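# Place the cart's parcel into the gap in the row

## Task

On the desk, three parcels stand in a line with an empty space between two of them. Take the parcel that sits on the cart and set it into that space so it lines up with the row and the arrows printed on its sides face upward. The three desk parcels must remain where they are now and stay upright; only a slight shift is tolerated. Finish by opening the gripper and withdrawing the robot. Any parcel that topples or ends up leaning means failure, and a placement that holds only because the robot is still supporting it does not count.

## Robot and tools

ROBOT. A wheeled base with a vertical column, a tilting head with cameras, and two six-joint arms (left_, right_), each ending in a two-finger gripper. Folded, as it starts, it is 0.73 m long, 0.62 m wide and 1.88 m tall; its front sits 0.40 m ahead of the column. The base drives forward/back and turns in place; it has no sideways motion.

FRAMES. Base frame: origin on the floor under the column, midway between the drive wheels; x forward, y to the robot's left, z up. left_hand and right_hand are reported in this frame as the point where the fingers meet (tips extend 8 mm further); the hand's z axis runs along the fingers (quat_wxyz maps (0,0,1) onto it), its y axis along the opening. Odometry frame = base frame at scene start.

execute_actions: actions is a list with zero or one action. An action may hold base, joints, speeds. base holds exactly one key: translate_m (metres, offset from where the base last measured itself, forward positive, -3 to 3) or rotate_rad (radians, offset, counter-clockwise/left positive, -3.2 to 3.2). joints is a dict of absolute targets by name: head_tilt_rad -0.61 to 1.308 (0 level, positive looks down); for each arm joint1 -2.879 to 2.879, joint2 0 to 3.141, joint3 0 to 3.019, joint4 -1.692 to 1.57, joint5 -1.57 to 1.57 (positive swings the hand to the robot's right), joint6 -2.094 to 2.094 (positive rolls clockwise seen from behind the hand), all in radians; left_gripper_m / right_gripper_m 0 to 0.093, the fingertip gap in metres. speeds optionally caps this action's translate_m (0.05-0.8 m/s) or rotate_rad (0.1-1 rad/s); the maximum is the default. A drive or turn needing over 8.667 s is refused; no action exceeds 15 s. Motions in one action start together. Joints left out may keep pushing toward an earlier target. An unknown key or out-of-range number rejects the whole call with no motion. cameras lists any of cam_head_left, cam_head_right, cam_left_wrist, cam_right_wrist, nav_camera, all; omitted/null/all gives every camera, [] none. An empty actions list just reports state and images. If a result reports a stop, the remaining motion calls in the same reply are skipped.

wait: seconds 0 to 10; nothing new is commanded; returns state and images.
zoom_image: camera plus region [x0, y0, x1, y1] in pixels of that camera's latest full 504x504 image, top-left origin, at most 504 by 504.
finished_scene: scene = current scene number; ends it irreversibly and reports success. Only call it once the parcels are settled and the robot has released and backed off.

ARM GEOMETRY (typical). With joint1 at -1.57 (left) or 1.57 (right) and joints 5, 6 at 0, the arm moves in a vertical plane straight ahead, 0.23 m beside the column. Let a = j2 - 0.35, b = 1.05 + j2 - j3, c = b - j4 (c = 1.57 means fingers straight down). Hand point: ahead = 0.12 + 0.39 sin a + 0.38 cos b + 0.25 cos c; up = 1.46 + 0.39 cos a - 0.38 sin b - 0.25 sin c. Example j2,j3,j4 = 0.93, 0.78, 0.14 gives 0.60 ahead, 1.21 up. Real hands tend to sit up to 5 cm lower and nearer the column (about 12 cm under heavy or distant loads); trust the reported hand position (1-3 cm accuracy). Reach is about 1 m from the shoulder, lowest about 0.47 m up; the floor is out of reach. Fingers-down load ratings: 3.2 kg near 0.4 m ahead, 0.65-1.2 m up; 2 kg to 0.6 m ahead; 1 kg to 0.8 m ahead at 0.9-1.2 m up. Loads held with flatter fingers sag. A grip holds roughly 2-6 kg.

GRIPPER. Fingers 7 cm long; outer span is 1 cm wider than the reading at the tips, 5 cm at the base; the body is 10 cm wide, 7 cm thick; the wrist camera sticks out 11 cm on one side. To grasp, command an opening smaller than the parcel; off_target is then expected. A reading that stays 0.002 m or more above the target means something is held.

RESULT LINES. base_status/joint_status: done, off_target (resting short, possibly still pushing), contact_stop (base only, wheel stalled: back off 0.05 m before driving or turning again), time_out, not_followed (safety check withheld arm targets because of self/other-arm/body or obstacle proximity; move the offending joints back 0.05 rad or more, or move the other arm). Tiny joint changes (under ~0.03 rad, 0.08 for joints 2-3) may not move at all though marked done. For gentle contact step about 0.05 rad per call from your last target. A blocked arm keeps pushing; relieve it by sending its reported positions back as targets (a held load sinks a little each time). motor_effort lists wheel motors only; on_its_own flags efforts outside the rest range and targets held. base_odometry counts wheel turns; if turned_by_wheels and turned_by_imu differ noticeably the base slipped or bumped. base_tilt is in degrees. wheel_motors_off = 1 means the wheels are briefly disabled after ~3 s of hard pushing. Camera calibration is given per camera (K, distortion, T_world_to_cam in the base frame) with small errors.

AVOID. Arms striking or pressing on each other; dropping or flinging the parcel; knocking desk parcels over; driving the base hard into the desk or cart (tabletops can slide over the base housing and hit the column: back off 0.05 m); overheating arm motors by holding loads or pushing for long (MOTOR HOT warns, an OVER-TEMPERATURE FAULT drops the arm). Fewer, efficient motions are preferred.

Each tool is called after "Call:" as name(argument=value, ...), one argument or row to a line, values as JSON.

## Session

Call:
execute_actions(
  actions=[],
)

Scene clock: 0.00 s.
base_odometry: x=+0.000 y=+0.000 heading=+0.000 (m, m, rad; odometry frame)
turned_by_wheels: +0.000 (rad since the last result)
turned_by_imu: +0.000 (rad since the last result)
base_tilt: forward=+0.4 right=+0.2 (deg)
base_status: not commanded
joint_positions: head_tilt_rad=+0.883 left_joint1_rad=-1.553 left_joint2_rad=+0.856 left_joint3_rad=+0.412 left_joint4_rad=-0.941 left_joint5_rad=+0.030 left_joint6_rad=-0.002 left_gripper_m=+0.095 right_joint1_rad=+1.567 right_joint2_rad=+0.908 right_joint3_rad=+0.374 right_joint4_rad=-0.991 right_joint5_rad=+0.033 right_joint6_rad=+0.009 right_gripper_m=+0.095
joint_status: not commanded
wheel_motors_off: 0
motor_effort: left_wheel=-1 right_wheel=+2 (%)
left_hand: x=+0.1557 y=+0.2232 z=+1.2513 quat_wxyz=(+0.418, +0.015, -0.909, +0.008) (m; base frame)
right_hand: x=+0.1180 y=-0.2318 z=+1.2676 quat_wxyz=(+0.480, +0.002, -0.877, +0.018) (m; base frame)
pictures: cam_head_left, cam_head_right, cam_left_wrist, cam_right_wrist, nav_camera
camera_calibration (this result's frames):
cam_head_left: T_world_to_cam=[[-0.000596702, -0.99999, -0.00451115, 0.0477138], [-0.804339, 0.00316034, -0.594163, 0.96979], [0.594171, 0.00327396, -0.804332, 1.13508], [0, 0, 0, 1]] pos_world=[0.105635, 0.0409322, 1.48941]
cam_head_right: T_world_to_cam=[[0.0194484, -0.999789, -0.00656542, -0.019339], [-0.804551, -0.0117513, -0.593768, 0.964268], [0.593566, 0.01683, -0.80461, 1.13668], [0, 0, 0, 1]] pos_world=[0.101486, -0.0271338, 1.48701]
cam_left_wrist: T_world_to_cam=[[0.0463382, -0.998865, 0.0110615, 0.200423], [-0.0707766, 0.00776255, 0.997462, -1.2375], [-0.996415, -0.0470035, -0.0703366, 0.377211], [0, 0, 0, 1]] pos_world=[0.278986, 0.227532, 1.25867]
cam_right_wrist: T_world_to_cam=[[0.0182101, -0.999198, 0.0356651, -0.275565], [0.0533207, 0.0365907, 0.997907, -1.25327], [-0.998411, -0.0162703, 0.0539442, 0.169635], [0, 0, 0, 1]] pos_world=[0.241209, -0.226726, 1.25133]
Images, in order (width x height): cam_head_left 504x504, cam_head_right 504x504, cam_left_wrist 504x504, cam_right_wrist 504x504, nav_camera 504x504.

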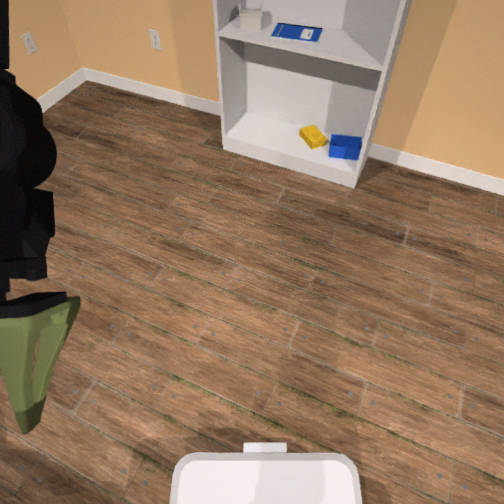

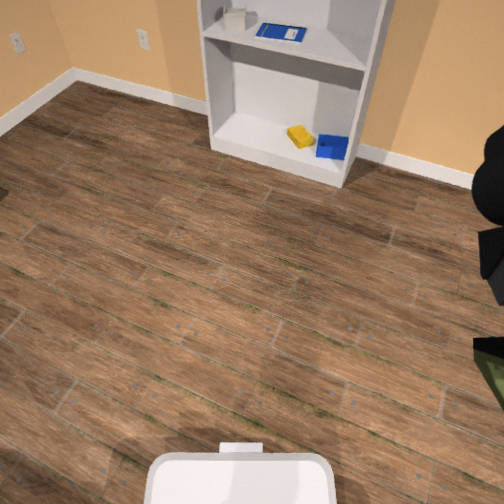

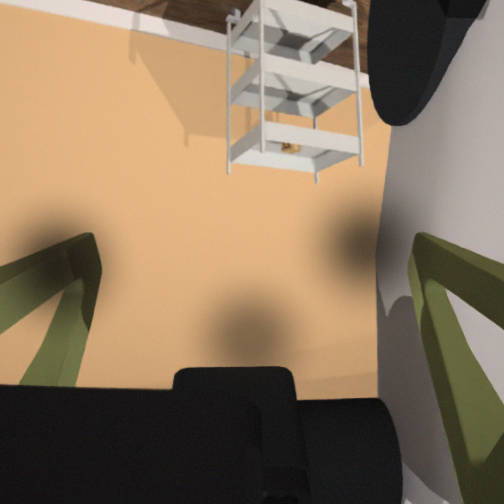

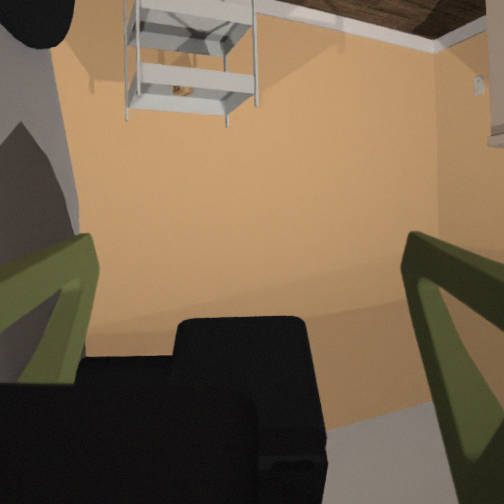

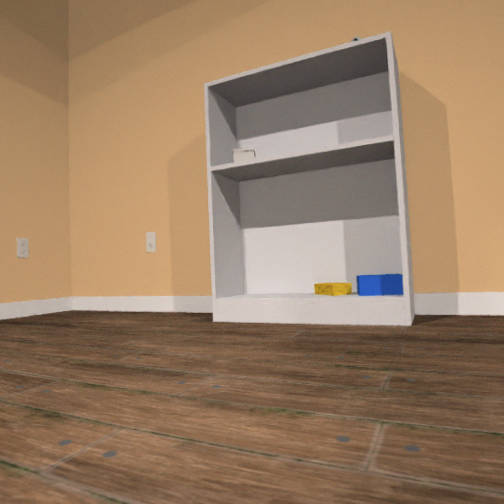

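Call:
execute_actions(
  actions=[
    {"base":{"rotate_rad":-3.0},"joints":{"head_tilt_rad":0.6}},
  ],
  cameras=["cam_head_left","cam_head_right","nav_camera"],
)

Scene clock: 7.93 s.
base_odometry: x=+0.000 y=+0.000 heading=-3.000 (m, m, rad; odometry frame)
turned_by_wheels: -3.000 (rad since the last result)
turned_by_imu: -2.966 (rad since the last result)
base_tilt: forward=+0.4 right=+0.1 (deg)
base_status: done
joint_positions: head_tilt_rad=+0.618 left_joint1_rad=-1.553 left_joint2_rad=+0.856 left_joint3_rad=+0.412 left_joint4_rad=-0.941 left_joint5_rad=+0.030 left_joint6_rad=-0.002 left_gripper_m=+0.095 right_joint1_rad=+1.567 right_joint2_rad=+0.908 right_joint3_rad=+0.374 right_joint4_rad=-0.991 right_joint5_rad=+0.033 right_joint6_rad=+0.009 right_gripper_m=+0.095
joint_status: all done
wheel_motors_off: 0
motor_effort: left_wheel=+0(32) right_wheel=+0(51) (%)
left_hand: x=+0.1557 y=+0.2232 z=+1.2513 quat_wxyz=(+0.418, +0.015, -0.909, +0.008) (m; base frame)
right_hand: x=+0.1180 y=-0.2318 z=+1.2676 quat_wxyz=(+0.480, +0.002, -0.877, +0.018) (m; base frame)
pictures: cam_head_left, cam_head_right, nav_camera
camera_calibration (this result's frames):
cam_head_left: T_world_to_cam=[[0.000608061, -0.99999, -0.00450963, 0.0476512], [-0.620224, 0.00316034, -0.784419, 1.25358], [0.784425, 0.00327396, -0.620215, 0.84203], [0, 0, 0, 1]] pos_world=[0.116961, 0.0409322, 1.50578]
cam_head_right: T_world_to_cam=[[0.0204897, -0.999789, -0.00123153, -0.0276053], [-0.620531, -0.0117513, -0.784094, 1.24817], [0.783914, 0.01683, -0.620641, 0.843849], [0, 0, 0, 1]] pos_world=[0.113589, -0.0271338, 1.50237]
Images, in order (width x height): cam_head_left 504x504, cam_head_right 504x504, nav_camera 504x504.

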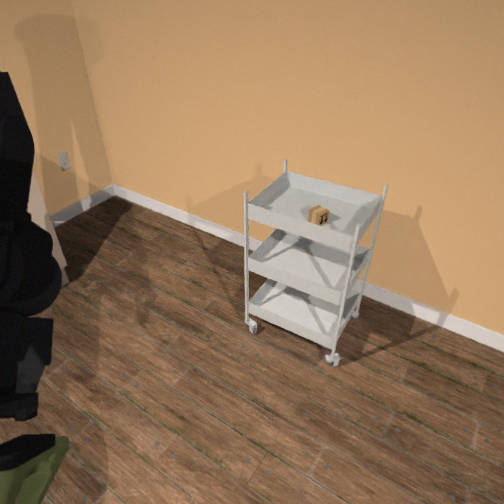

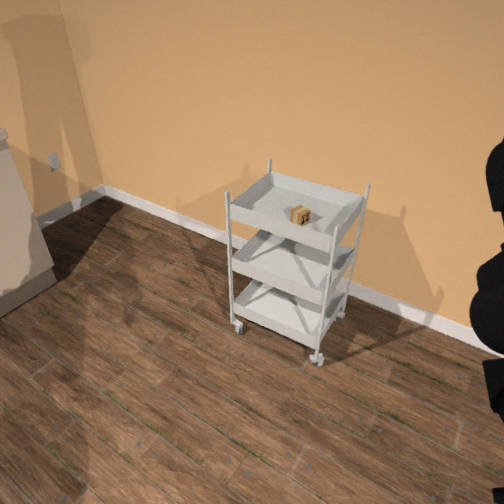

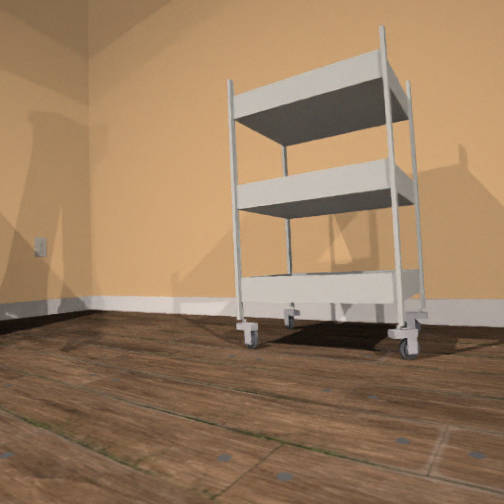

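Call:
zoom_image(
  camera="cam_head_left",
  region=[280,180,360,250],
)

Region (280, 180, 360, 250) of cam_head_left's 504x504 image, scaled by 6.300, with more detail than that image has; it fills the top 441 rows of this view, and the rest is white.

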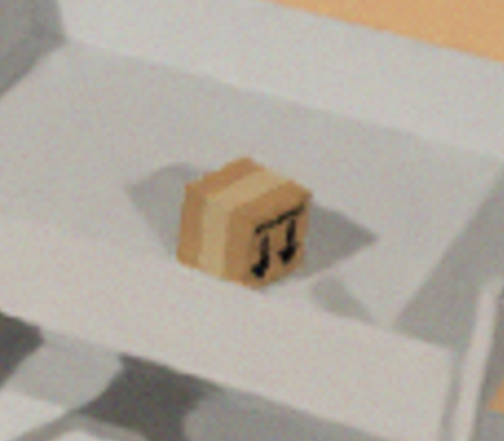

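Call:
execute_actions(
  actions=[
    {"base":{"translate_m":0.66},"joints":{"right_joint1_rad":1.62,"right_joint2_rad":1.62,"right_joint3_rad":1.42,"right_joint4_rad":-0.32,"right_joint5_rad":0,"right_joint6_rad":0,"head_tilt_rad":0.95}},
  ],
  cameras=["cam_head_left","cam_head_right","cam_right_wrist"],
)

Scene clock: 31.10 s.
base_odometry: x=-0.653 y=-0.093 heading=-3.000 (m, m, rad; odometry frame)
turned_by_wheels: +0.000 (rad since the last result)
turned_by_imu: -0.001 (rad since the last result)
base_tilt: forward=+0.7 right=+0.1 (deg)
base_status: done
joint_positions: head_tilt_rad=+0.951 left_joint1_rad=-1.553 left_joint2_rad=+0.856 left_joint3_rad=+0.413 left_joint4_rad=-0.941 left_joint5_rad=+0.030 left_joint6_rad=-0.002 left_gripper_m=+0.095 right_joint1_rad=+1.617 right_joint2_rad=+1.614 right_joint3_rad=+1.419 right_joint4_rad=-0.322 right_joint5_rad=+0.003 right_joint6_rad=+0.006 right_gripper_m=+0.095
joint_status: all done
wheel_motors_off: 0
motor_effort: left_wheel=+0(50) right_wheel=+0(64) (%)
left_hand: x=+0.1563 y=+0.2232 z=+1.2512 quat_wxyz=(+0.417, +0.015, -0.909, +0.008) (m; base frame)
right_hand: x=+0.6155 y=-0.1942 z=+0.9640 quat_wxyz=(-0.003, +0.008, -1.000, -0.018) (m; base frame)
pictures: cam_head_left, cam_head_right, cam_right_wrist
camera_calibration (this result's frames):
cam_head_left: T_world_to_cam=[[-0.000902214, -0.99999, -0.00446011, 0.0476504], [-0.842896, 0.00316034, -0.538067, 0.88533], [0.538075, 0.00327396, -0.84289, 1.19727], [0, 0, 0, 1]] pos_world=[0.102065, 0.0409322, 1.48574]
cam_head_right: T_world_to_cam=[[0.0189567, -0.999789, -0.00787329, -0.0173003], [-0.843081, -0.0117513, -0.537659, 0.879787], [0.537453, 0.01683, -0.843126, 1.1988], [0, 0, 0, 1]] pos_world=[0.0977619, -0.0271338, 1.48363]
cam_right_wrist: T_world_to_cam=[[0.0102321, -0.999344, -0.0347487, -0.163432], [-0.815262, -0.0284589, 0.578393, -0.0517594], [-0.579002, 0.0224112, -0.815018, 1.27036], [0, 0, 0, 1]] pos_world=[0.695016, -0.193268, 1.05962]
Images, in order (width x height): cam_head_left 504x504, cam_head_right 504x504, cam_right_wrist 504x504.

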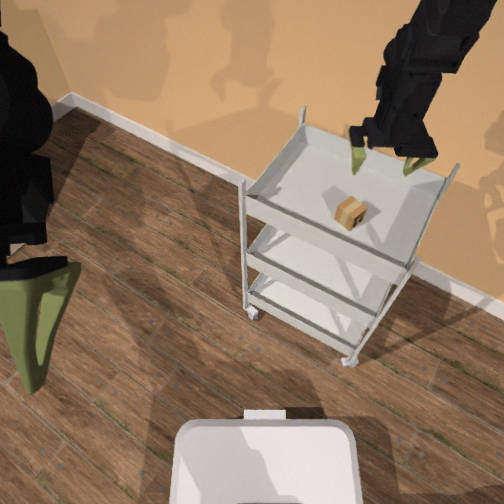

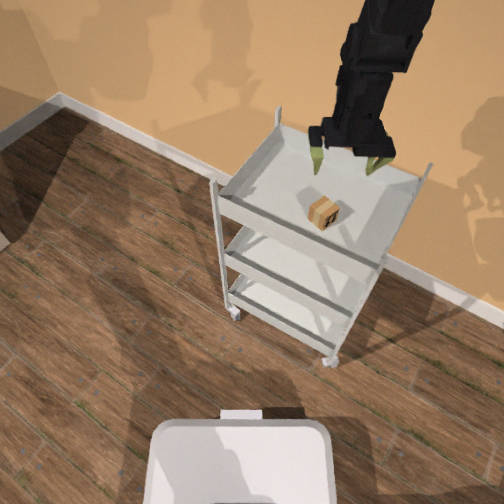

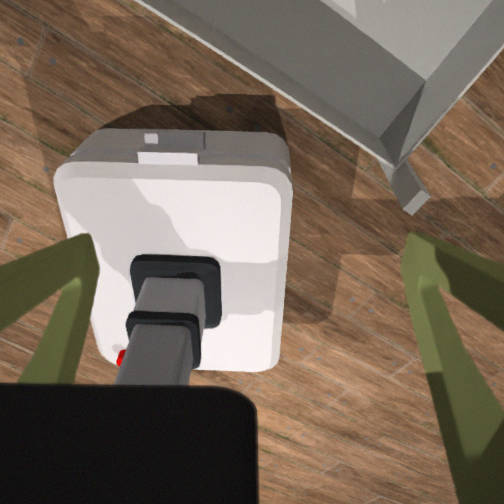

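Call:
execute_actions(
  actions=[
    {"base":{"translate_m":0.05},"joints":{"right_joint2_rad":2.0,"right_joint3_rad":1.87,"right_joint4_rad":-0.39,"right_joint6_rad":0.7}},
  ],
  cameras=["cam_head_right","cam_right_wrist"],
)

Scene clock: 39.07 s.
base_odometry: x=-0.703 y=-0.100 heading=-3.000 (m, m, rad; odometry frame)
turned_by_wheels: +0.000 (rad since the last result)
turned_by_imu: +0.000 (rad since the last result)
base_tilt: forward=+0.6 right=+0.3 (deg)
base_status: done
joint_positions: head_tilt_rad=+0.951 left_joint1_rad=-1.553 left_joint2_rad=+0.855 left_joint3_rad=+0.414 left_joint4_rad=-0.941 left_joint5_rad=+0.030 left_joint6_rad=-0.002 left_gripper_m=+0.095 right_joint1_rad=+1.617 right_joint2_rad=+2.009 right_joint3_rad=+1.855 right_joint4_rad=-0.385 right_joint5_rad=+0.003 right_joint6_rad=+0.689 right_gripper_m=+0.095
joint_status: all done
wheel_motors_off: 0
motor_effort: left_wheel=+0(31) right_wheel=+0(40) (%)
left_hand: x=+0.1570 y=+0.2232 z=+1.2510 quat_wxyz=(+0.416, +0.015, -0.909, +0.008) (m; base frame)
right_hand: x=+0.6412 y=-0.1879 z=+0.8198 quat_wxyz=(+0.013, -0.327, -0.945, -0.015) (m; base frame)
pictures: cam_head_right, cam_right_wrist
camera_calibration (this result's frames):
cam_head_right: T_world_to_cam=[[0.0189544, -0.999789, -0.00787885, -0.0172916], [-0.843239, -0.0117513, -0.537411, 0.879413], [0.537205, 0.01683, -0.843284, 1.19905], [0, 0, 0, 1]] pos_world=[0.0977453, -0.0271338, 1.48361]
cam_right_wrist: T_world_to_cam=[[-0.622868, -0.78214, -0.0171094, 0.269891], [-0.62562, 0.484851, 0.611162, 0.000706563], [-0.469719, 0.391377, -0.79132, 1.1474], [0, 0, 0, 1]] pos_world=[0.707504, -0.238316, 0.912147]
Images, in order (width x height): cam_head_right 504x504, cam_right_wrist 504x504.

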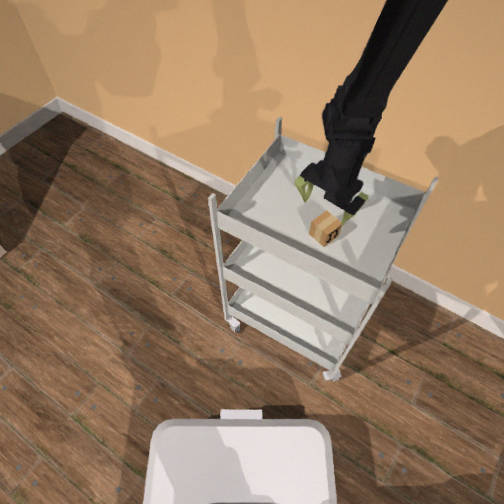

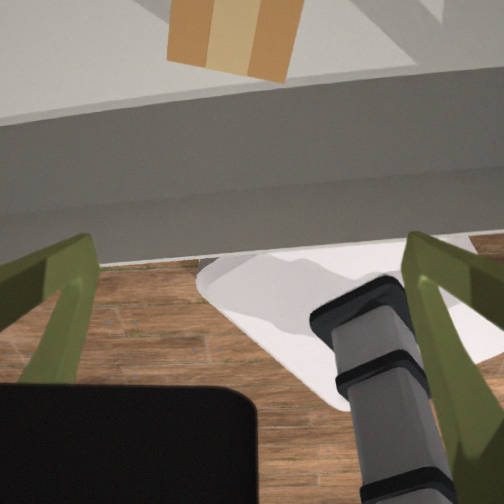

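Call:
execute_actions(
  actions=[
    {"joints":{"right_joint1_rad":1.575,"right_joint2_rad":2.16,"right_joint3_rad":2.21,"right_joint4_rad":-0.56,"right_joint6_rad":0.87}},
  ],
  cameras=["cam_head_right","cam_right_wrist"],
)

Scene clock: 52.13 s.
base_odometry: x=-0.703 y=-0.100 heading=-3.000 (m, m, rad; odometry frame)
turned_by_wheels: +0.000 (rad since the last result)
turned_by_imu: +0.000 (rad since the last result)
base_tilt: forward=+0.5 right=+0.2 (deg)
base_status: not commanded
joint_positions: head_tilt_rad=+0.951 left_joint1_rad=-1.553 left_joint2_rad=+0.855 left_joint3_rad=+0.414 left_joint4_rad=-0.941 left_joint5_rad=+0.030 left_joint6_rad=-0.002 left_gripper_m=+0.095 right_joint1_rad=+1.574 right_joint2_rad=+2.164 right_joint3_rad=+2.197 right_joint4_rad=-0.554 right_joint5_rad=+0.003 right_joint6_rad=+0.859 right_gripper_m=+0.095
joint_status: all done
wheel_motors_off: 0
motor_effort: left_wheel=+0(0) right_wheel=+0(1) (%)
left_hand: x=+0.1570 y=+0.2232 z=+1.2510 quat_wxyz=(+0.416, +0.015, -0.909, +0.008) (m; base frame)
right_hand: x=+0.6998 y=-0.2232 z=+0.7921 quat_wxyz=(-0.002, -0.416, -0.910, -0.001) (m; base frame)
pictures: cam_head_right, cam_right_wrist
camera_calibration (this result's frames):
cam_head_right: T_world_to_cam=[[0.0189544, -0.999789, -0.00787886, -0.0172916], [-0.843239, -0.0117513, -0.537411, 0.879413], [0.537205, 0.01683, -0.843284, 1.19905], [0, 0, 0, 1]] pos_world=[0.0977453, -0.0271338, 1.48361]
cam_right_wrist: T_world_to_cam=[[-0.760502, -0.649335, -0.000911014, 0.391425], [-0.528558, 0.618231, 0.581735, 0.0565781], [-0.377178, 0.442892, -0.813378, 1.13108], [0, 0, 0, 1]] pos_world=[0.754202, -0.281757, 0.887436]
Images, in order (width x height): cam_head_right 504x504, cam_right_wrist 504x504.

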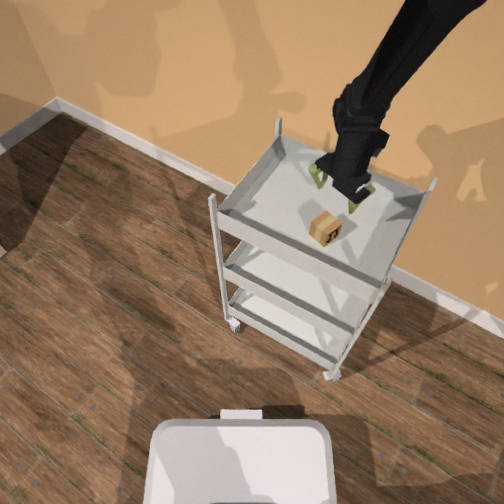

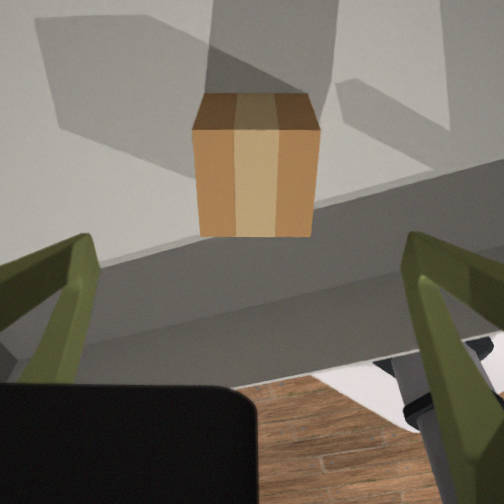

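Call:
execute_actions(
  actions=[
    {"base":{"translate_m":0.05},"joints":{"right_joint1_rad":1.59,"right_joint2_rad":2.2,"right_joint3_rad":2.1,"right_joint4_rad":-0.42}},
  ],
  cameras=[],
)

Call:
execute_actions(
  actions=[
    {"joints":{"right_joint2_rad":2.37,"right_joint3_rad":2.34,"right_joint4_rad":-0.48}},
  ],
  cameras=["cam_head_right","cam_right_wrist"],
)

Scene clock: 67.03 s.
base_odometry: x=-0.752 y=-0.107 heading=-3.000 (m, m, rad; odometry frame)
turned_by_wheels: +0.000 (rad since the last result)
turned_by_imu: +0.000 (rad since the last result)
base_tilt: forward=+0.6 right=+0.1 (deg)
base_status: done
joint_positions: head_tilt_rad=+0.952 left_joint1_rad=-1.553 left_joint2_rad=+0.855 left_joint3_rad=+0.415 left_joint4_rad=-0.941 left_joint5_rad=+0.030 left_joint6_rad=-0.002 left_gripper_m=+0.095 right_joint1_rad=+1.580 right_joint2_rad=+2.193 right_joint3_rad=+2.094 right_joint4_rad=-0.428 right_joint5_rad=+0.003 right_joint6_rad=+0.859 right_gripper_m=+0.095
joint_status: all done
wheel_motors_off: 0
motor_effort: left_wheel=+0(31) right_wheel=+0(39) (%)
left_hand: x=+0.1572 y=+0.2232 z=+1.2510 quat_wxyz=(+0.416, +0.015, -0.909, +0.008) (m; base frame)
right_hand: x=+0.6507 y=-0.2178 z=+0.7576 quat_wxyz=(+0.003, -0.414, -0.910, -0.002) (m; base frame)
pictures: none
No camera images: the call's "cameras" was empty. Leave "cameras" out to get every camera's image.

Scene clock: 68.17 s.
base_odometry: x=-0.752 y=-0.107 heading=-3.000 (m, m, rad; odometry frame)
turned_by_wheels: +0.000 (rad since the last result)
turned_by_imu: +0.000 (rad since the last result)
base_tilt: forward=+0.7 right=+0.3 (deg)
base_status: not commanded
joint_positions: head_tilt_rad=+0.952 left_joint1_rad=-1.553 left_joint2_rad=+0.855 left_joint3_rad=+0.415 left_joint4_rad=-0.941 left_joint5_rad=+0.030 left_joint6_rad=-0.002 left_gripper_m=+0.095 right_joint1_rad=+1.580 right_joint2_rad=+2.372 right_joint3_rad=+2.321 right_joint4_rad=-0.474 right_joint5_rad=+0.003 right_joint6_rad=+0.859 right_gripper_m=+0.095
joint_status: all done
wheel_motors_off: 0
motor_effort: left_wheel=+0(0) right_wheel=+0(0) (%)
left_hand: x=+0.1572 y=+0.2232 z=+1.2510 quat_wxyz=(+0.416, +0.015, -0.909, +0.008) (m; base frame)
right_hand: x=+0.6427 y=-0.2174 z=+0.7009 quat_wxyz=(+0.002, -0.414, -0.910, -0.002) (m; base frame)
pictures: cam_head_right, cam_right_wrist
camera_calibration (this result's frames):
cam_head_right: T_world_to_cam=[[0.0189536, -0.999789, -0.00788078, -0.0172886], [-0.843293, -0.0117513, -0.537325, 0.879284], [0.53712, 0.01683, -0.843338, 1.19914], [0, 0, 0, 1]] pos_world=[0.0977396, -0.0271338, 1.48361]
cam_right_wrist: T_world_to_cam=[[-0.758503, -0.65167, -0.000573104, 0.349703], [-0.527555, 0.613524, 0.5876, 0.0700555], [-0.382569, 0.445999, -0.809151, 1.03393], [0, 0, 0, 1]] pos_world=[0.69776, -0.276223, 0.795644]
Images, in order (width x height): cam_head_right 504x504, cam_right_wrist 504x504.

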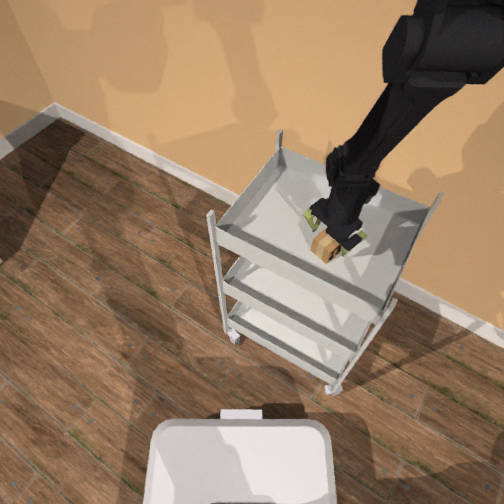

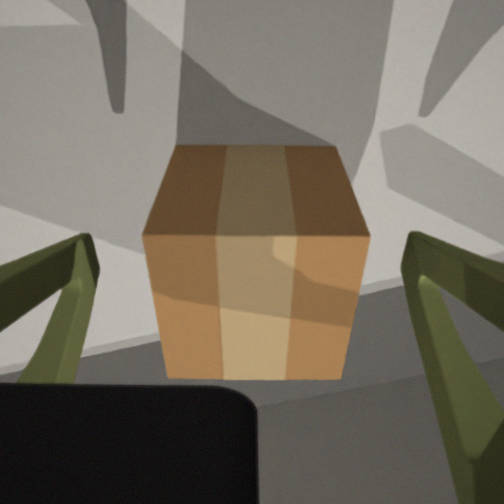

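Call:
execute_actions(
  actions=[
    {"joints":{"right_joint1_rad":1.612,"right_joint2_rad":2.47,"right_joint3_rad":2.46,"right_joint4_rad":-0.51}},
  ],
  cameras=["cam_right_wrist"],
)

Scene clock: 73.90 s.
base_odometry: x=-0.752 y=-0.107 heading=-3.000 (m, m, rad; odometry frame)
turned_by_wheels: +0.000 (rad since the last result)
turned_by_imu: +0.000 (rad since the last result)
base_tilt: forward=+0.7 right=+0.3 (deg)
base_status: not commanded
joint_positions: head_tilt_rad=+0.952 left_joint1_rad=-1.553 left_joint2_rad=+0.855 left_joint3_rad=+0.415 left_joint4_rad=-0.941 left_joint5_rad=+0.030 left_joint6_rad=-0.002 left_gripper_m=+0.095 right_joint1_rad=+1.607 right_joint2_rad=+2.456 right_joint3_rad=+2.444 right_joint4_rad=-0.503 right_joint5_rad=+0.004 right_joint6_rad=+0.859 right_gripper_m=+0.095
joint_status: all done
wheel_motors_off: 0
motor_effort: left_wheel=+0(0) right_wheel=+0(1) (%)
left_hand: x=+0.1572 y=+0.2232 z=+1.2510 quat_wxyz=(+0.416, +0.015, -0.909, +0.008) (m; base frame)
right_hand: x=+0.6424 y=-0.1911 z=+0.6802 quat_wxyz=(+0.002, -0.408, -0.913, -0.014) (m; base frame)
pictures: cam_right_wrist
camera_calibration (this result's frames):
cam_right_wrist: T_world_to_cam=[[-0.749499, -0.661617, -0.0226698, 0.373925], [-0.541151, 0.592588, 0.596653, 0.064574], [-0.381322, 0.459458, -0.802179, 1.00239], [0, 0, 0, 1]] pos_world=[0.697435, -0.251429, 0.774048]
Images, in order (width x height): cam_right_wrist 504x504.

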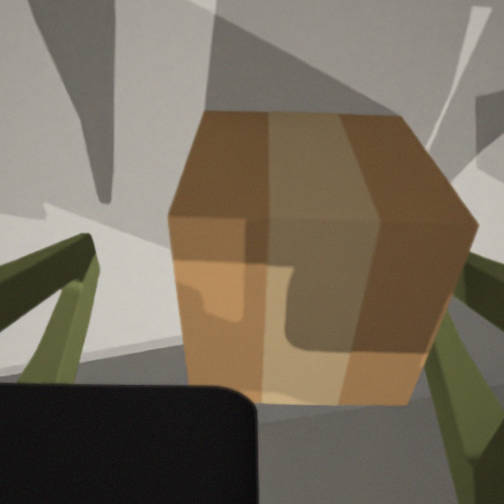

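Back the base 2 cm to centre, then close.

Call:
execute_actions(
  actions=[
    {"base":{"translate_m":-0.018},"joints":{"right_joint2_rad":2.49,"right_joint3_rad":2.49}},
  ],
  cameras=["cam_right_wrist"],
)

Call:
execute_actions(
  actions=[
    {"joints":{"right_gripper_m":0.035}},
  ],
  cameras=["cam_right_wrist"],
)

Scene clock: 80.30 s.
base_odometry: x=-0.735 y=-0.105 heading=-3.000 (m, m, rad; odometry frame)
turned_by_wheels: +0.000 (rad since the last result)
turned_by_imu: +0.000 (rad since the last result)
base_tilt: forward=+0.6 right=+0.2 (deg)
base_status: done
joint_positions: head_tilt_rad=+0.952 left_joint1_rad=-1.553 left_joint2_rad=+0.854 left_joint3_rad=+0.412 left_joint4_rad=-0.941 left_joint5_rad=+0.030 left_joint6_rad=-0.002 left_gripper_m=+0.095 right_joint1_rad=+1.607 right_joint2_rad=+2.474 right_joint3_rad=+2.474 right_joint4_rad=-0.503 right_joint5_rad=+0.004 right_joint6_rad=+0.859 right_gripper_m=+0.095
joint_status: all done
wheel_motors_off: 0
motor_effort: left_wheel=+0(31) right_wheel=+1(40) (%)
left_hand: x=+0.1558 y=+0.2232 z=+1.2515 quat_wxyz=(+0.417, +0.015, -0.909, +0.008) (m; base frame)
right_hand: x=+0.6456 y=-0.1910 z=+0.6765 quat_wxyz=(-0.003, -0.408, -0.913, -0.017) (m; base frame)
pictures: cam_right_wrist
camera_calibration (this result's frames):
cam_right_wrist: T_world_to_cam=[[-0.749426, -0.66133, -0.0316704, 0.382422], [-0.547943, 0.592664, 0.590346, 0.0770751], [-0.371643, 0.459774, -0.806529, 0.997272], [0, 0, 0, 1]] pos_world=[0.69946, -0.251293, 0.770939]
Images, in order (width x height): cam_right_wrist 504x504.

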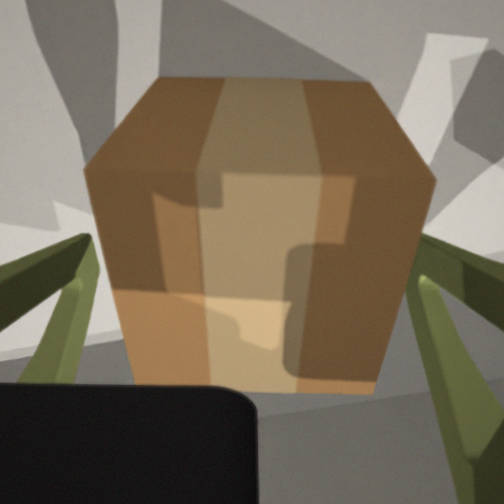

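Scene clock: 80.93 s.
base_odometry: x=-0.735 y=-0.105 heading=-3.000 (m, m, rad; odometry frame)
turned_by_wheels: +0.000 (rad since the last result)
turned_by_imu: +0.000 (rad since the last result)
base_tilt: forward=+0.6 right=+0.3 (deg)
base_status: not commanded
joint_positions: head_tilt_rad=+0.952 left_joint1_rad=-1.553 left_joint2_rad=+0.854 left_joint3_rad=+0.412 left_joint4_rad=-0.941 left_joint5_rad=+0.030 left_joint6_rad=-0.002 left_gripper_m=+0.095 right_joint1_rad=+1.607 right_joint2_rad=+2.474 right_joint3_rad=+2.474 right_joint4_rad=-0.503 right_joint5_rad=+0.003 right_joint6_rad=+0.859 right_gripper_m=+0.053
joint_status: right_gripper_m off_target (ended at +0.053, target +0.035)
wheel_motors_off: 0
motor_effort: left_wheel=+0(0) right_wheel=+0(0) (%)
left_hand: x=+0.1558 y=+0.2232 z=+1.2515 quat_wxyz=(+0.417, +0.015, -0.909, +0.008) (m; base frame)
right_hand: x=+0.6456 y=-0.1909 z=+0.6765 quat_wxyz=(-0.003, -0.408, -0.913, -0.017) (m; base frame)
pictures: cam_right_wrist
camera_calibration (this result's frames):
cam_right_wrist: T_world_to_cam=[[-0.749674, -0.661037, -0.0319142, 0.382845], [-0.547711, 0.592639, 0.590586, 0.0767177], [-0.371486, 0.460227, -0.806344, 0.997102], [0, 0, 0, 1]] pos_world=[0.699438, -0.251284, 0.770917]
Images, in order (width x height): cam_right_wrist 504x504.

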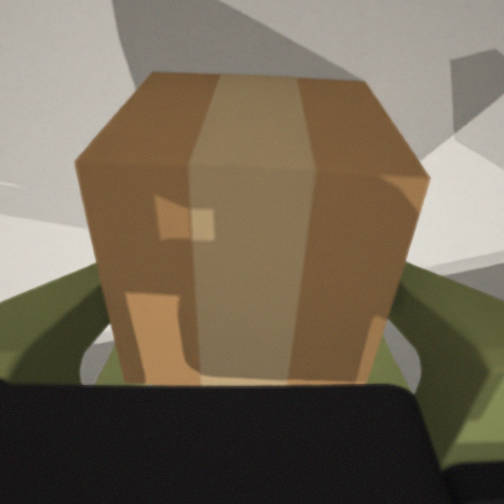

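Call:
execute_actions(
  actions=[
    {"joints":{"right_joint2_rad":2.0,"right_joint3_rad":1.87,"right_joint4_rad":-0.39}},
  ],
  cameras=[],
)

Call:
execute_actions(
  actions=[
    {"base":{"translate_m":-0.5},"joints":{"right_joint1_rad":1.57,"right_joint2_rad":1.15,"right_joint3_rad":1.0,"right_joint4_rad":-0.37,"right_joint6_rad":0,"head_tilt_rad":0.45}},
  ],
  cameras=[],
)

Call:
execute_actions(
  actions=[
    {"base":{"rotate_rad":-1.9}},
  ],
)

Scene clock: 93.03 s.
base_odometry: x=-0.735 y=-0.105 heading=-3.000 (m, m, rad; odometry frame)
turned_by_wheels: +0.000 (rad since the last result)
turned_by_imu: +0.000 (rad since the last result)
base_tilt: forward=+0.5 right=+0.3 (deg)
base_status: not commanded
joint_positions: head_tilt_rad=+0.952 left_joint1_rad=-1.553 left_joint2_rad=+0.854 left_joint3_rad=+0.412 left_joint4_rad=-0.941 left_joint5_rad=+0.030 left_joint6_rad=-0.002 left_gripper_m=+0.095 right_joint1_rad=+1.607 right_joint2_rad=+1.996 right_joint3_rad=+1.861 right_joint4_rad=-0.392 right_joint5_rad=+0.003 right_joint6_rad=+0.859 right_gripper_m=+0.053
joint_status: all done
wheel_motors_off: 0
motor_effort: left_wheel=+0(0) right_wheel=+0(1) (%)
left_hand: x=+0.1558 y=+0.2232 z=+1.2515 quat_wxyz=(+0.417, +0.015, -0.909, +0.008) (m; base frame)
right_hand: x=+0.6510 y=-0.1956 z=+0.8268 quat_wxyz=(+0.008, -0.408, -0.913, -0.012) (m; base frame)
pictures: none
No camera images: the call's "cameras" was empty. Leave "cameras" out to get every camera's image.

Scene clock: 95.60 s.
base_odometry: x=-0.240 y=-0.034 heading=-2.999 (m, m, rad; odometry frame)
turned_by_wheels: +0.001 (rad since the last result)
turned_by_imu: +0.002 (rad since the last result)
base_tilt: forward=+0.7 right=+0.1 (deg)
base_status: done
joint_positions: head_tilt_rad=+0.468 left_joint1_rad=-1.553 left_joint2_rad=+0.854 left_joint3_rad=+0.410 left_joint4_rad=-0.941 left_joint5_rad=+0.030 left_joint6_rad=-0.002 left_gripper_m=+0.095 right_joint1_rad=+1.569 right_joint2_rad=+1.147 right_joint3_rad=+0.982 right_joint4_rad=-0.372 right_joint5_rad=+0.003 right_joint6_rad=+0.011 right_gripper_m=+0.053
joint_status: all done
wheel_motors_off: 0
motor_effort: left_wheel=+0(32) right_wheel=-1(40) (%)
left_hand: x=+0.1548 y=+0.2232 z=+1.2518 quat_wxyz=(+0.418, +0.015, -0.909, +0.008) (m; base frame)
right_hand: x=+0.5311 y=-0.2267 z=+1.1205 quat_wxyz=(+0.007, -0.006, -1.000, +0.002) (m; base frame)
pictures: none
No camera images: the call's "cameras" was empty. Leave "cameras" out to get every camera's image.

Scene clock: 98.87 s.
base_odometry: x=-0.240 y=-0.034 heading=+1.385 (m, m, rad; odometry frame)
turned_by_wheels: -1.899 (rad since the last result)
turned_by_imu: -1.878 (rad since the last result)
base_tilt: forward=+0.7 right=+0.1 (deg)
base_status: done
joint_positions: head_tilt_rad=+0.468 left_joint1_rad=-1.553 left_joint2_rad=+0.854 left_joint3_rad=+0.410 left_joint4_rad=-0.941 left_joint5_rad=+0.030 left_joint6_rad=-0.002 left_gripper_m=+0.095 right_joint1_rad=+1.569 right_joint2_rad=+1.147 right_joint3_rad=+0.990 right_joint4_rad=-0.372 right_joint5_rad=+0.003 right_joint6_rad=+0.011 right_gripper_m=+0.053
joint_status: not commanded
wheel_motors_off: 0
motor_effort: left_wheel=+1(32) right_wheel=-1(52) (%)
left_hand: x=+0.1548 y=+0.2232 z=+1.2518 quat_wxyz=(+0.418, +0.015, -0.909, +0.008) (m; base frame)
right_hand: x=+0.5357 y=-0.2267 z=+1.1215 quat_wxyz=(+0.003, -0.006, -1.000, +0.002) (m; base frame)
pictures: cam_head_left, cam_head_right, cam_left_wrist, cam_right_wrist, nav_camera
camera_calibration (this result's frames):
cam_head_left: T_world_to_cam=[[0.00127219, -0.99999, -0.00436899, 0.0474014], [-0.496624, 0.00316034, -0.86796, 1.37605], [0.867965, 0.00327396, -0.496615, 0.647509], [0, 0, 0, 1]] pos_world=[0.121306, 0.0409322, 1.51613]
cam_head_right: T_world_to_cam=[[0.0204449, -0.999789, 0.00183041, -0.0323184], [-0.496977, -0.0117513, -0.867684, 1.37072], [0.867523, 0.01683, -0.497113, 0.649434], [0, 0, 0, 1]] pos_world=[0.118479, -0.0271338, 1.51225]
cam_left_wrist: T_world_to_cam=[[0.0463382, -0.998865, 0.0110615, 0.200444], [-0.0707766, 0.00776255, 0.997462, -1.23806], [-0.996415, -0.0470035, -0.0703366, 0.376352], [0, 0, 0, 1]] pos_world=[0.278089, 0.227516, 1.25918]
cam_right_wrist: T_world_to_cam=[[-0.0186996, -0.999809, 0.0056249, -0.219467], [-0.808452, 0.0184302, 0.588274, -0.213012], [-0.588265, 0.00645304, -0.808642, 1.34747], [0, 0, 0, 1]] pos_world=[0.616355, -0.224195, 1.21616]
Images, in order (width x height): cam_head_left 504x504, cam_head_right 504x504, cam_left_wrist 504x504, cam_right_wrist 504x504, nav_camera 504x504.

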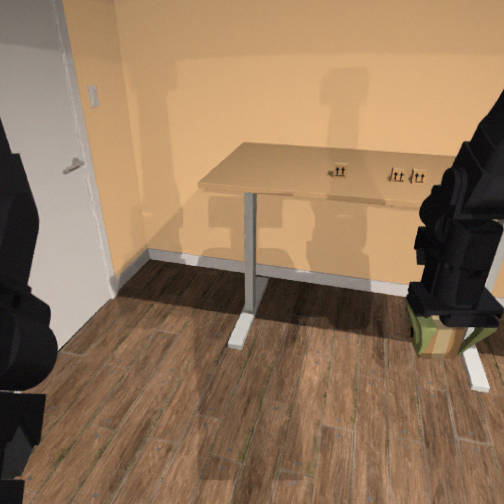

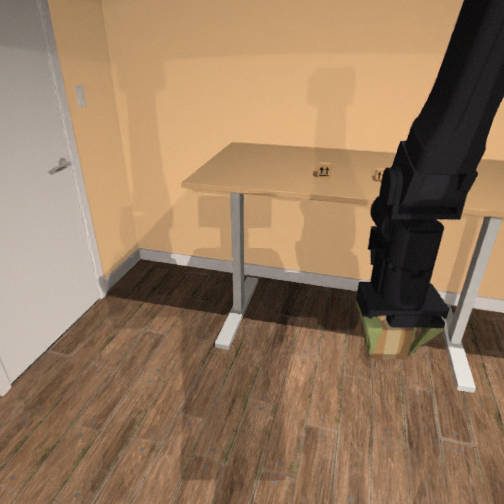

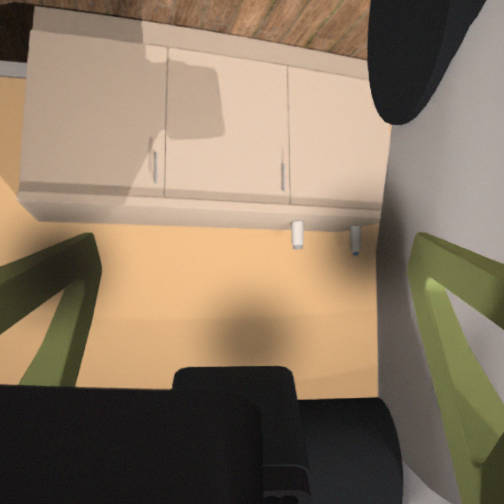

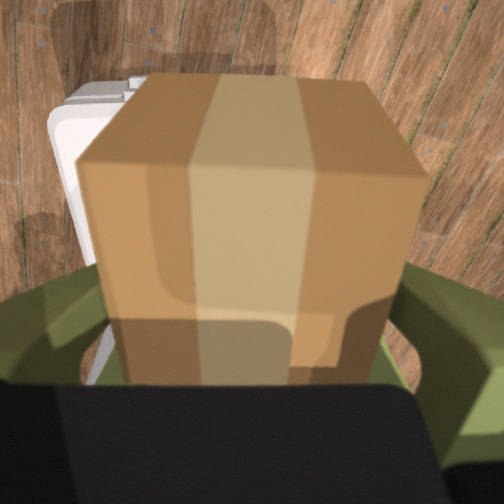

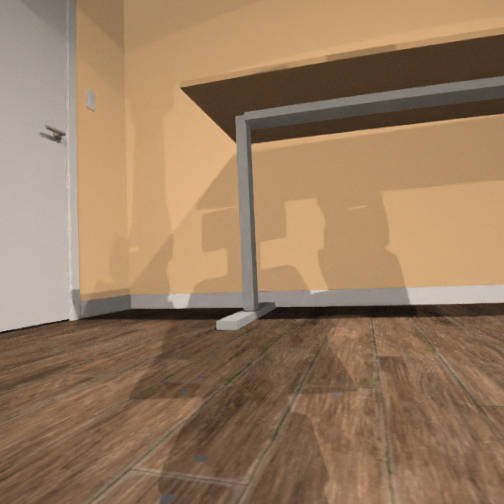

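Call:
execute_actions(
  actions=[
    {"base":{"translate_m":0.8}},
  ],
  cameras=[],
)

Call:
execute_actions(
  actions=[
    {"base":{"rotate_rad":-0.245},"joints":{"head_tilt_rad":0.7}},
  ],
  cameras=["cam_head_left","cam_head_right","nav_camera"],
)

Scene clock: 111.07 s.
base_odometry: x=-0.092 y=+0.752 heading=+1.385 (m, m, rad; odometry frame)
turned_by_wheels: +0.000 (rad since the last result)
turned_by_imu: -0.001 (rad since the last result)
base_tilt: forward=+0.5 right=+0.3 (deg)
base_status: done
joint_positions: head_tilt_rad=+0.468 left_joint1_rad=-1.553 left_joint2_rad=+0.854 left_joint3_rad=+0.414 left_joint4_rad=-0.941 left_joint5_rad=+0.030 left_joint6_rad=-0.002 left_gripper_m=+0.095 right_joint1_rad=+1.569 right_joint2_rad=+1.148 right_joint3_rad=+0.993 right_joint4_rad=-0.372 right_joint5_rad=+0.003 right_joint6_rad=+0.011 right_gripper_m=+0.053
joint_status: not commanded
wheel_motors_off: 0
motor_effort: left_wheel=+0(51) right_wheel=+0(65) (%)
left_hand: x=+0.1571 y=+0.2232 z=+1.2511 quat_wxyz=(+0.416, +0.015, -0.909, +0.008) (m; base frame)
right_hand: x=+0.5372 y=-0.2267 z=+1.1217 quat_wxyz=(+0.002, -0.006, -1.000, +0.002) (m; base frame)
pictures: none
No camera images: the call's "cameras" was empty. Leave "cameras" out to get every camera's image.

Scene clock: 112.43 s.
base_odometry: x=-0.092 y=+0.753 heading=+1.141 (m, m, rad; odometry frame)
turned_by_wheels: -0.244 (rad since the last result)
turned_by_imu: -0.237 (rad since the last result)
base_tilt: forward=+0.5 right=+0.1 (deg)
base_status: done
joint_positions: head_tilt_rad=+0.703 left_joint1_rad=-1.553 left_joint2_rad=+0.854 left_joint3_rad=+0.414 left_joint4_rad=-0.941 left_joint5_rad=+0.030 left_joint6_rad=-0.002 left_gripper_m=+0.095 right_joint1_rad=+1.569 right_joint2_rad=+1.148 right_joint3_rad=+0.993 right_joint4_rad=-0.372 right_joint5_rad=+0.003 right_joint6_rad=+0.011 right_gripper_m=+0.053
joint_status: all done
wheel_motors_off: 0
motor_effort: left_wheel=-1(38) right_wheel=-3(56) (%)
left_hand: x=+0.1571 y=+0.2232 z=+1.2511 quat_wxyz=(+0.416, +0.015, -0.909, +0.008) (m; base frame)
right_hand: x=+0.5372 y=-0.2267 z=+1.1217 quat_wxyz=(+0.002, -0.006, -1.000, +0.002) (m; base frame)
pictures: cam_head_left, cam_head_right, nav_camera
camera_calibration (this result's frames):
cam_head_left: T_world_to_cam=[[0.000222494, -0.99999, -0.004545, 0.0477249], [-0.684662, 0.00316034, -0.728854, 1.17123], [0.728861, 0.00327396, -0.684654, 0.944044], [0, 0, 0, 1]] pos_world=[0.11381, 0.0409322, 1.50022]
cam_head_right: T_world_to_cam=[[0.0203108, -0.999789, -0.00296891, -0.0249208], [-0.684941, -0.0117513, -0.728504, 1.16578], [0.728315, 0.01683, -0.685036, 0.945796], [0, 0, 0, 1]] pos_world=[0.11016, -0.0271338, 1.49711]
Images, in order (width x height): cam_head_left 504x504, cam_head_right 504x504, nav_camera 504x504.

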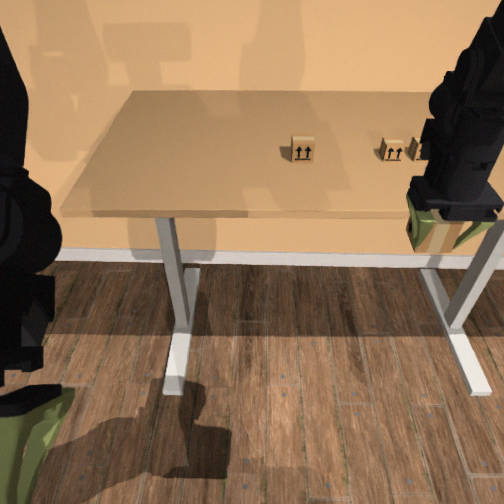

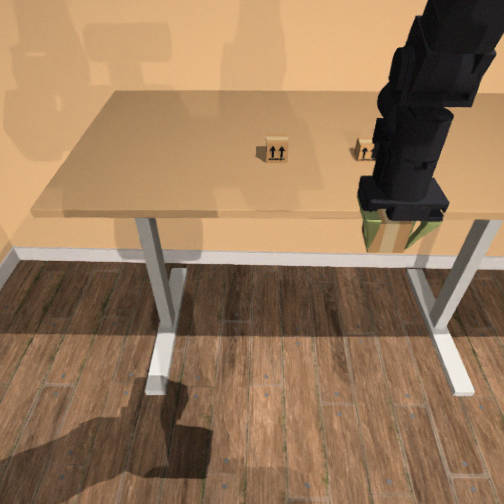

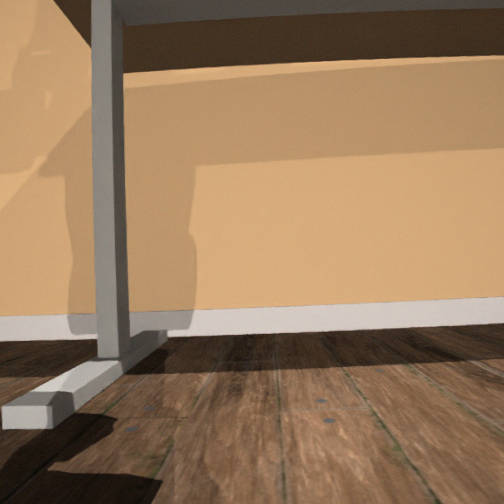

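Call:
execute_actions(
  actions=[
    {"base":{"translate_m":0.33},"joints":{"head_tilt_rad":0.8}},
  ],
  cameras=[],
)

Call:
execute_actions(
  actions=[
    {"joints":{"right_joint2_rad":1.5,"right_joint3_rad":1.37,"right_joint4_rad":-0.38}},
  ],
  cameras=["cam_head_left","cam_head_right","cam_right_wrist"],
)

Scene clock: 123.60 s.
base_odometry: x=+0.046 y=+1.052 heading=+1.140 (m, m, rad; odometry frame)
turned_by_wheels: -0.001 (rad since the last result)
turned_by_imu: -0.001 (rad since the last result)
base_tilt: forward=+0.7 right=+0.1 (deg)
base_status: done
joint_positions: head_tilt_rad=+0.802 left_joint1_rad=-1.553 left_joint2_rad=+0.854 left_joint3_rad=+0.415 left_joint4_rad=-0.941 left_joint5_rad=+0.030 left_joint6_rad=-0.002 left_gripper_m=+0.095 right_joint1_rad=+1.569 right_joint2_rad=+1.148 right_joint3_rad=+0.994 right_joint4_rad=-0.372 right_joint5_rad=+0.003 right_joint6_rad=+0.011 right_gripper_m=+0.053
joint_status: all done
wheel_motors_off: 0
motor_effort: left_wheel=-1(43) right_wheel=+1(65) (%)
left_hand: x=+0.1576 y=+0.2232 z=+1.2509 quat_wxyz=(+0.415, +0.015, -0.910, +0.008) (m; base frame)
right_hand: x=+0.5379 y=-0.2267 z=+1.1219 quat_wxyz=(+0.001, -0.006, -1.000, +0.002) (m; base frame)
pictures: none
No camera images: the call's "cameras" was empty. Leave "cameras" out to get every camera's image.

Scene clock: 124.73 s.
base_odometry: x=+0.046 y=+1.052 heading=+1.140 (m, m, rad; odometry frame)
turned_by_wheels: +0.000 (rad since the last result)
turned_by_imu: +0.000 (rad since the last result)
base_tilt: forward=+0.5 right=+0.1 (deg)
base_status: not commanded
joint_positions: head_tilt_rad=+0.802 left_joint1_rad=-1.553 left_joint2_rad=+0.854 left_joint3_rad=+0.415 left_joint4_rad=-0.941 left_joint5_rad=+0.030 left_joint6_rad=-0.002 left_gripper_m=+0.095 right_joint1_rad=+1.569 right_joint2_rad=+1.508 right_joint3_rad=+1.353 right_joint4_rad=-0.376 right_joint5_rad=+0.003 right_joint6_rad=+0.011 right_gripper_m=+0.053
joint_status: all done
wheel_motors_off: 0
motor_effort: left_wheel=-1(1) right_wheel=+2(2) (%)
left_hand: x=+0.1576 y=+0.2232 z=+1.2509 quat_wxyz=(+0.415, +0.015, -0.910, +0.008) (m; base frame)
right_hand: x=+0.6129 y=-0.2269 z=+1.0070 quat_wxyz=(+0.004, -0.006, -1.000, +0.002) (m; base frame)
pictures: cam_head_left, cam_head_right, cam_right_wrist
camera_calibration (this result's frames):
cam_head_left: T_world_to_cam=[[-0.000231421, -0.99999, -0.00454456, 0.0477469], [-0.75387, 0.00316034, -0.657016, 1.06406], [0.657024, 0.00327396, -0.753863, 1.05422], [0, 0, 0, 1]] pos_world=[0.109529, 0.0409322, 1.49406]
cam_head_right: T_world_to_cam=[[0.019914, -0.999789, -0.00497766, -0.0218074], [-0.754113, -0.0117513, -0.65664, 1.05857], [0.656443, 0.01683, -0.754188, 1.05588], [0, 0, 0, 1]] pos_world=[0.105587, -0.0271338, 1.49132]
cam_right_wrist: T_world_to_cam=[[-0.018693, -0.999809, 0.00565231, -0.217614], [-0.807553, 0.0184312, 0.589507, -0.0850534], [-0.589499, 0.00645509, -0.807744, 1.30013], [0, 0, 0, 1]] pos_world=[0.693671, -0.224398, 1.10154]
Images, in order (width x height): cam_head_left 504x504, cam_head_right 504x504, cam_right_wrist 504x504.

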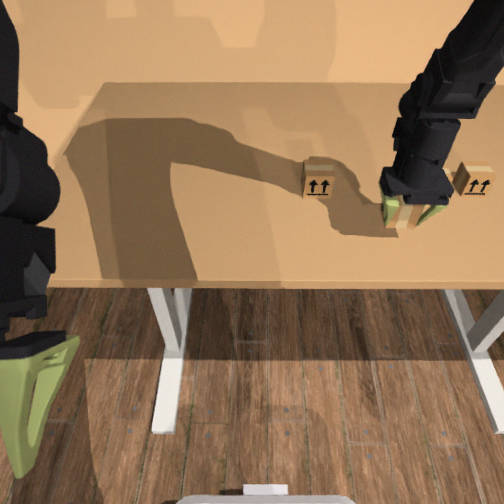

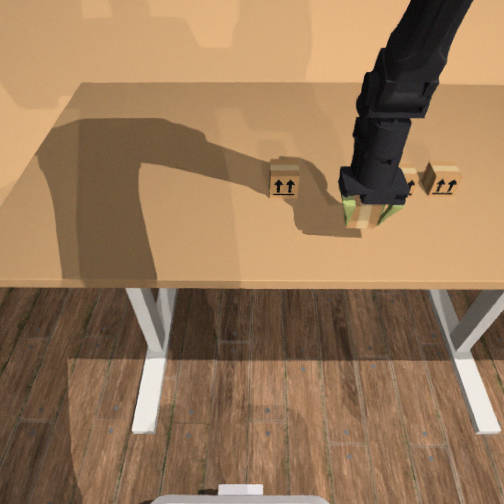

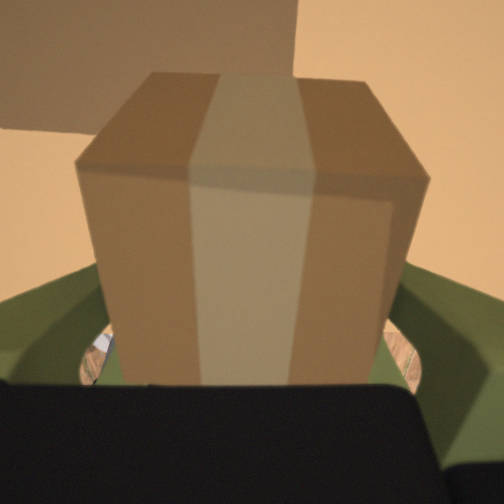

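Call:
execute_actions(
  actions=[
    {"joints":{"right_joint2_rad":1.57,"right_joint3_rad":1.42,"right_joint4_rad":-0.36}},
  ],
  cameras=["cam_head_left","cam_right_wrist"],
)

Scene clock: 131.47 s.
base_odometry: x=+0.046 y=+1.052 heading=+1.140 (m, m, rad; odometry frame)
turned_by_wheels: +0.000 (rad since the last result)
turned_by_imu: +0.000 (rad since the last result)
base_tilt: forward=+0.5 right=+0.2 (deg)
base_status: not commanded
joint_positions: head_tilt_rad=+0.802 left_joint1_rad=-1.553 left_joint2_rad=+0.854 left_joint3_rad=+0.415 left_joint4_rad=-0.941 left_joint5_rad=+0.030 left_joint6_rad=-0.002 left_gripper_m=+0.095 right_joint1_rad=+1.569 right_joint2_rad=+1.556 right_joint3_rad=+1.414 right_joint4_rad=-0.366 right_joint5_rad=+0.003 right_joint6_rad=+0.011 right_gripper_m=+0.053
joint_status: all done
wheel_motors_off: 0
motor_effort: left_wheel=-1(2) right_wheel=+2(2) (%)
left_hand: x=+0.1576 y=+0.2232 z=+1.2509 quat_wxyz=(+0.415, +0.015, -0.910, +0.008) (m; base frame)
right_hand: x=+0.6298 y=-0.2269 z=+0.9917 quat_wxyz=(-0.008, -0.006, -1.000, +0.002) (m; base frame)
pictures: cam_head_left, cam_right_wrist
camera_calibration (this result's frames):
cam_head_left: T_world_to_cam=[[-0.000231421, -0.99999, -0.00454456, 0.0477469], [-0.75387, 0.00316034, -0.657016, 1.06406], [0.657024, 0.00327396, -0.753863, 1.05422], [0, 0, 0, 1]] pos_world=[0.109529, 0.0409322, 1.49406]
cam_right_wrist: T_world_to_cam=[[-0.018787, -0.99981, 0.00524705, -0.216782], [-0.820616, 0.0184174, 0.571183, -0.035917], [-0.571171, 0.006425, -0.820806, 1.29912], [0, 0, 0, 1]] pos_world=[0.708471, -0.224426, 1.08797]
Images, in order (width x height): cam_head_left 504x504, cam_right_wrist 504x504.

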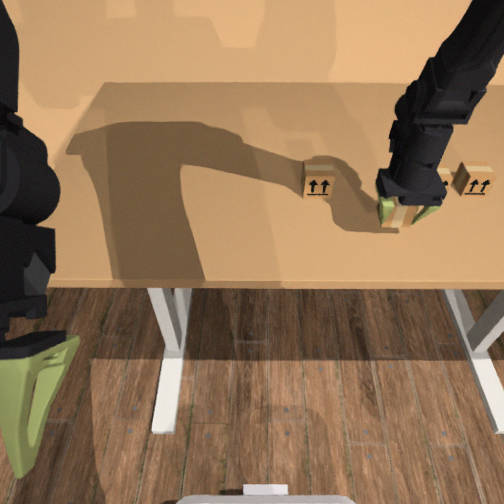

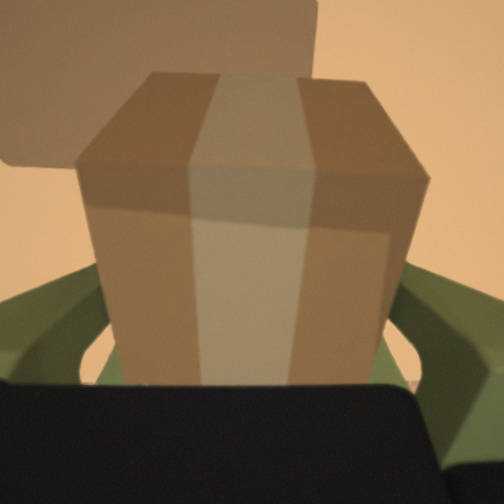

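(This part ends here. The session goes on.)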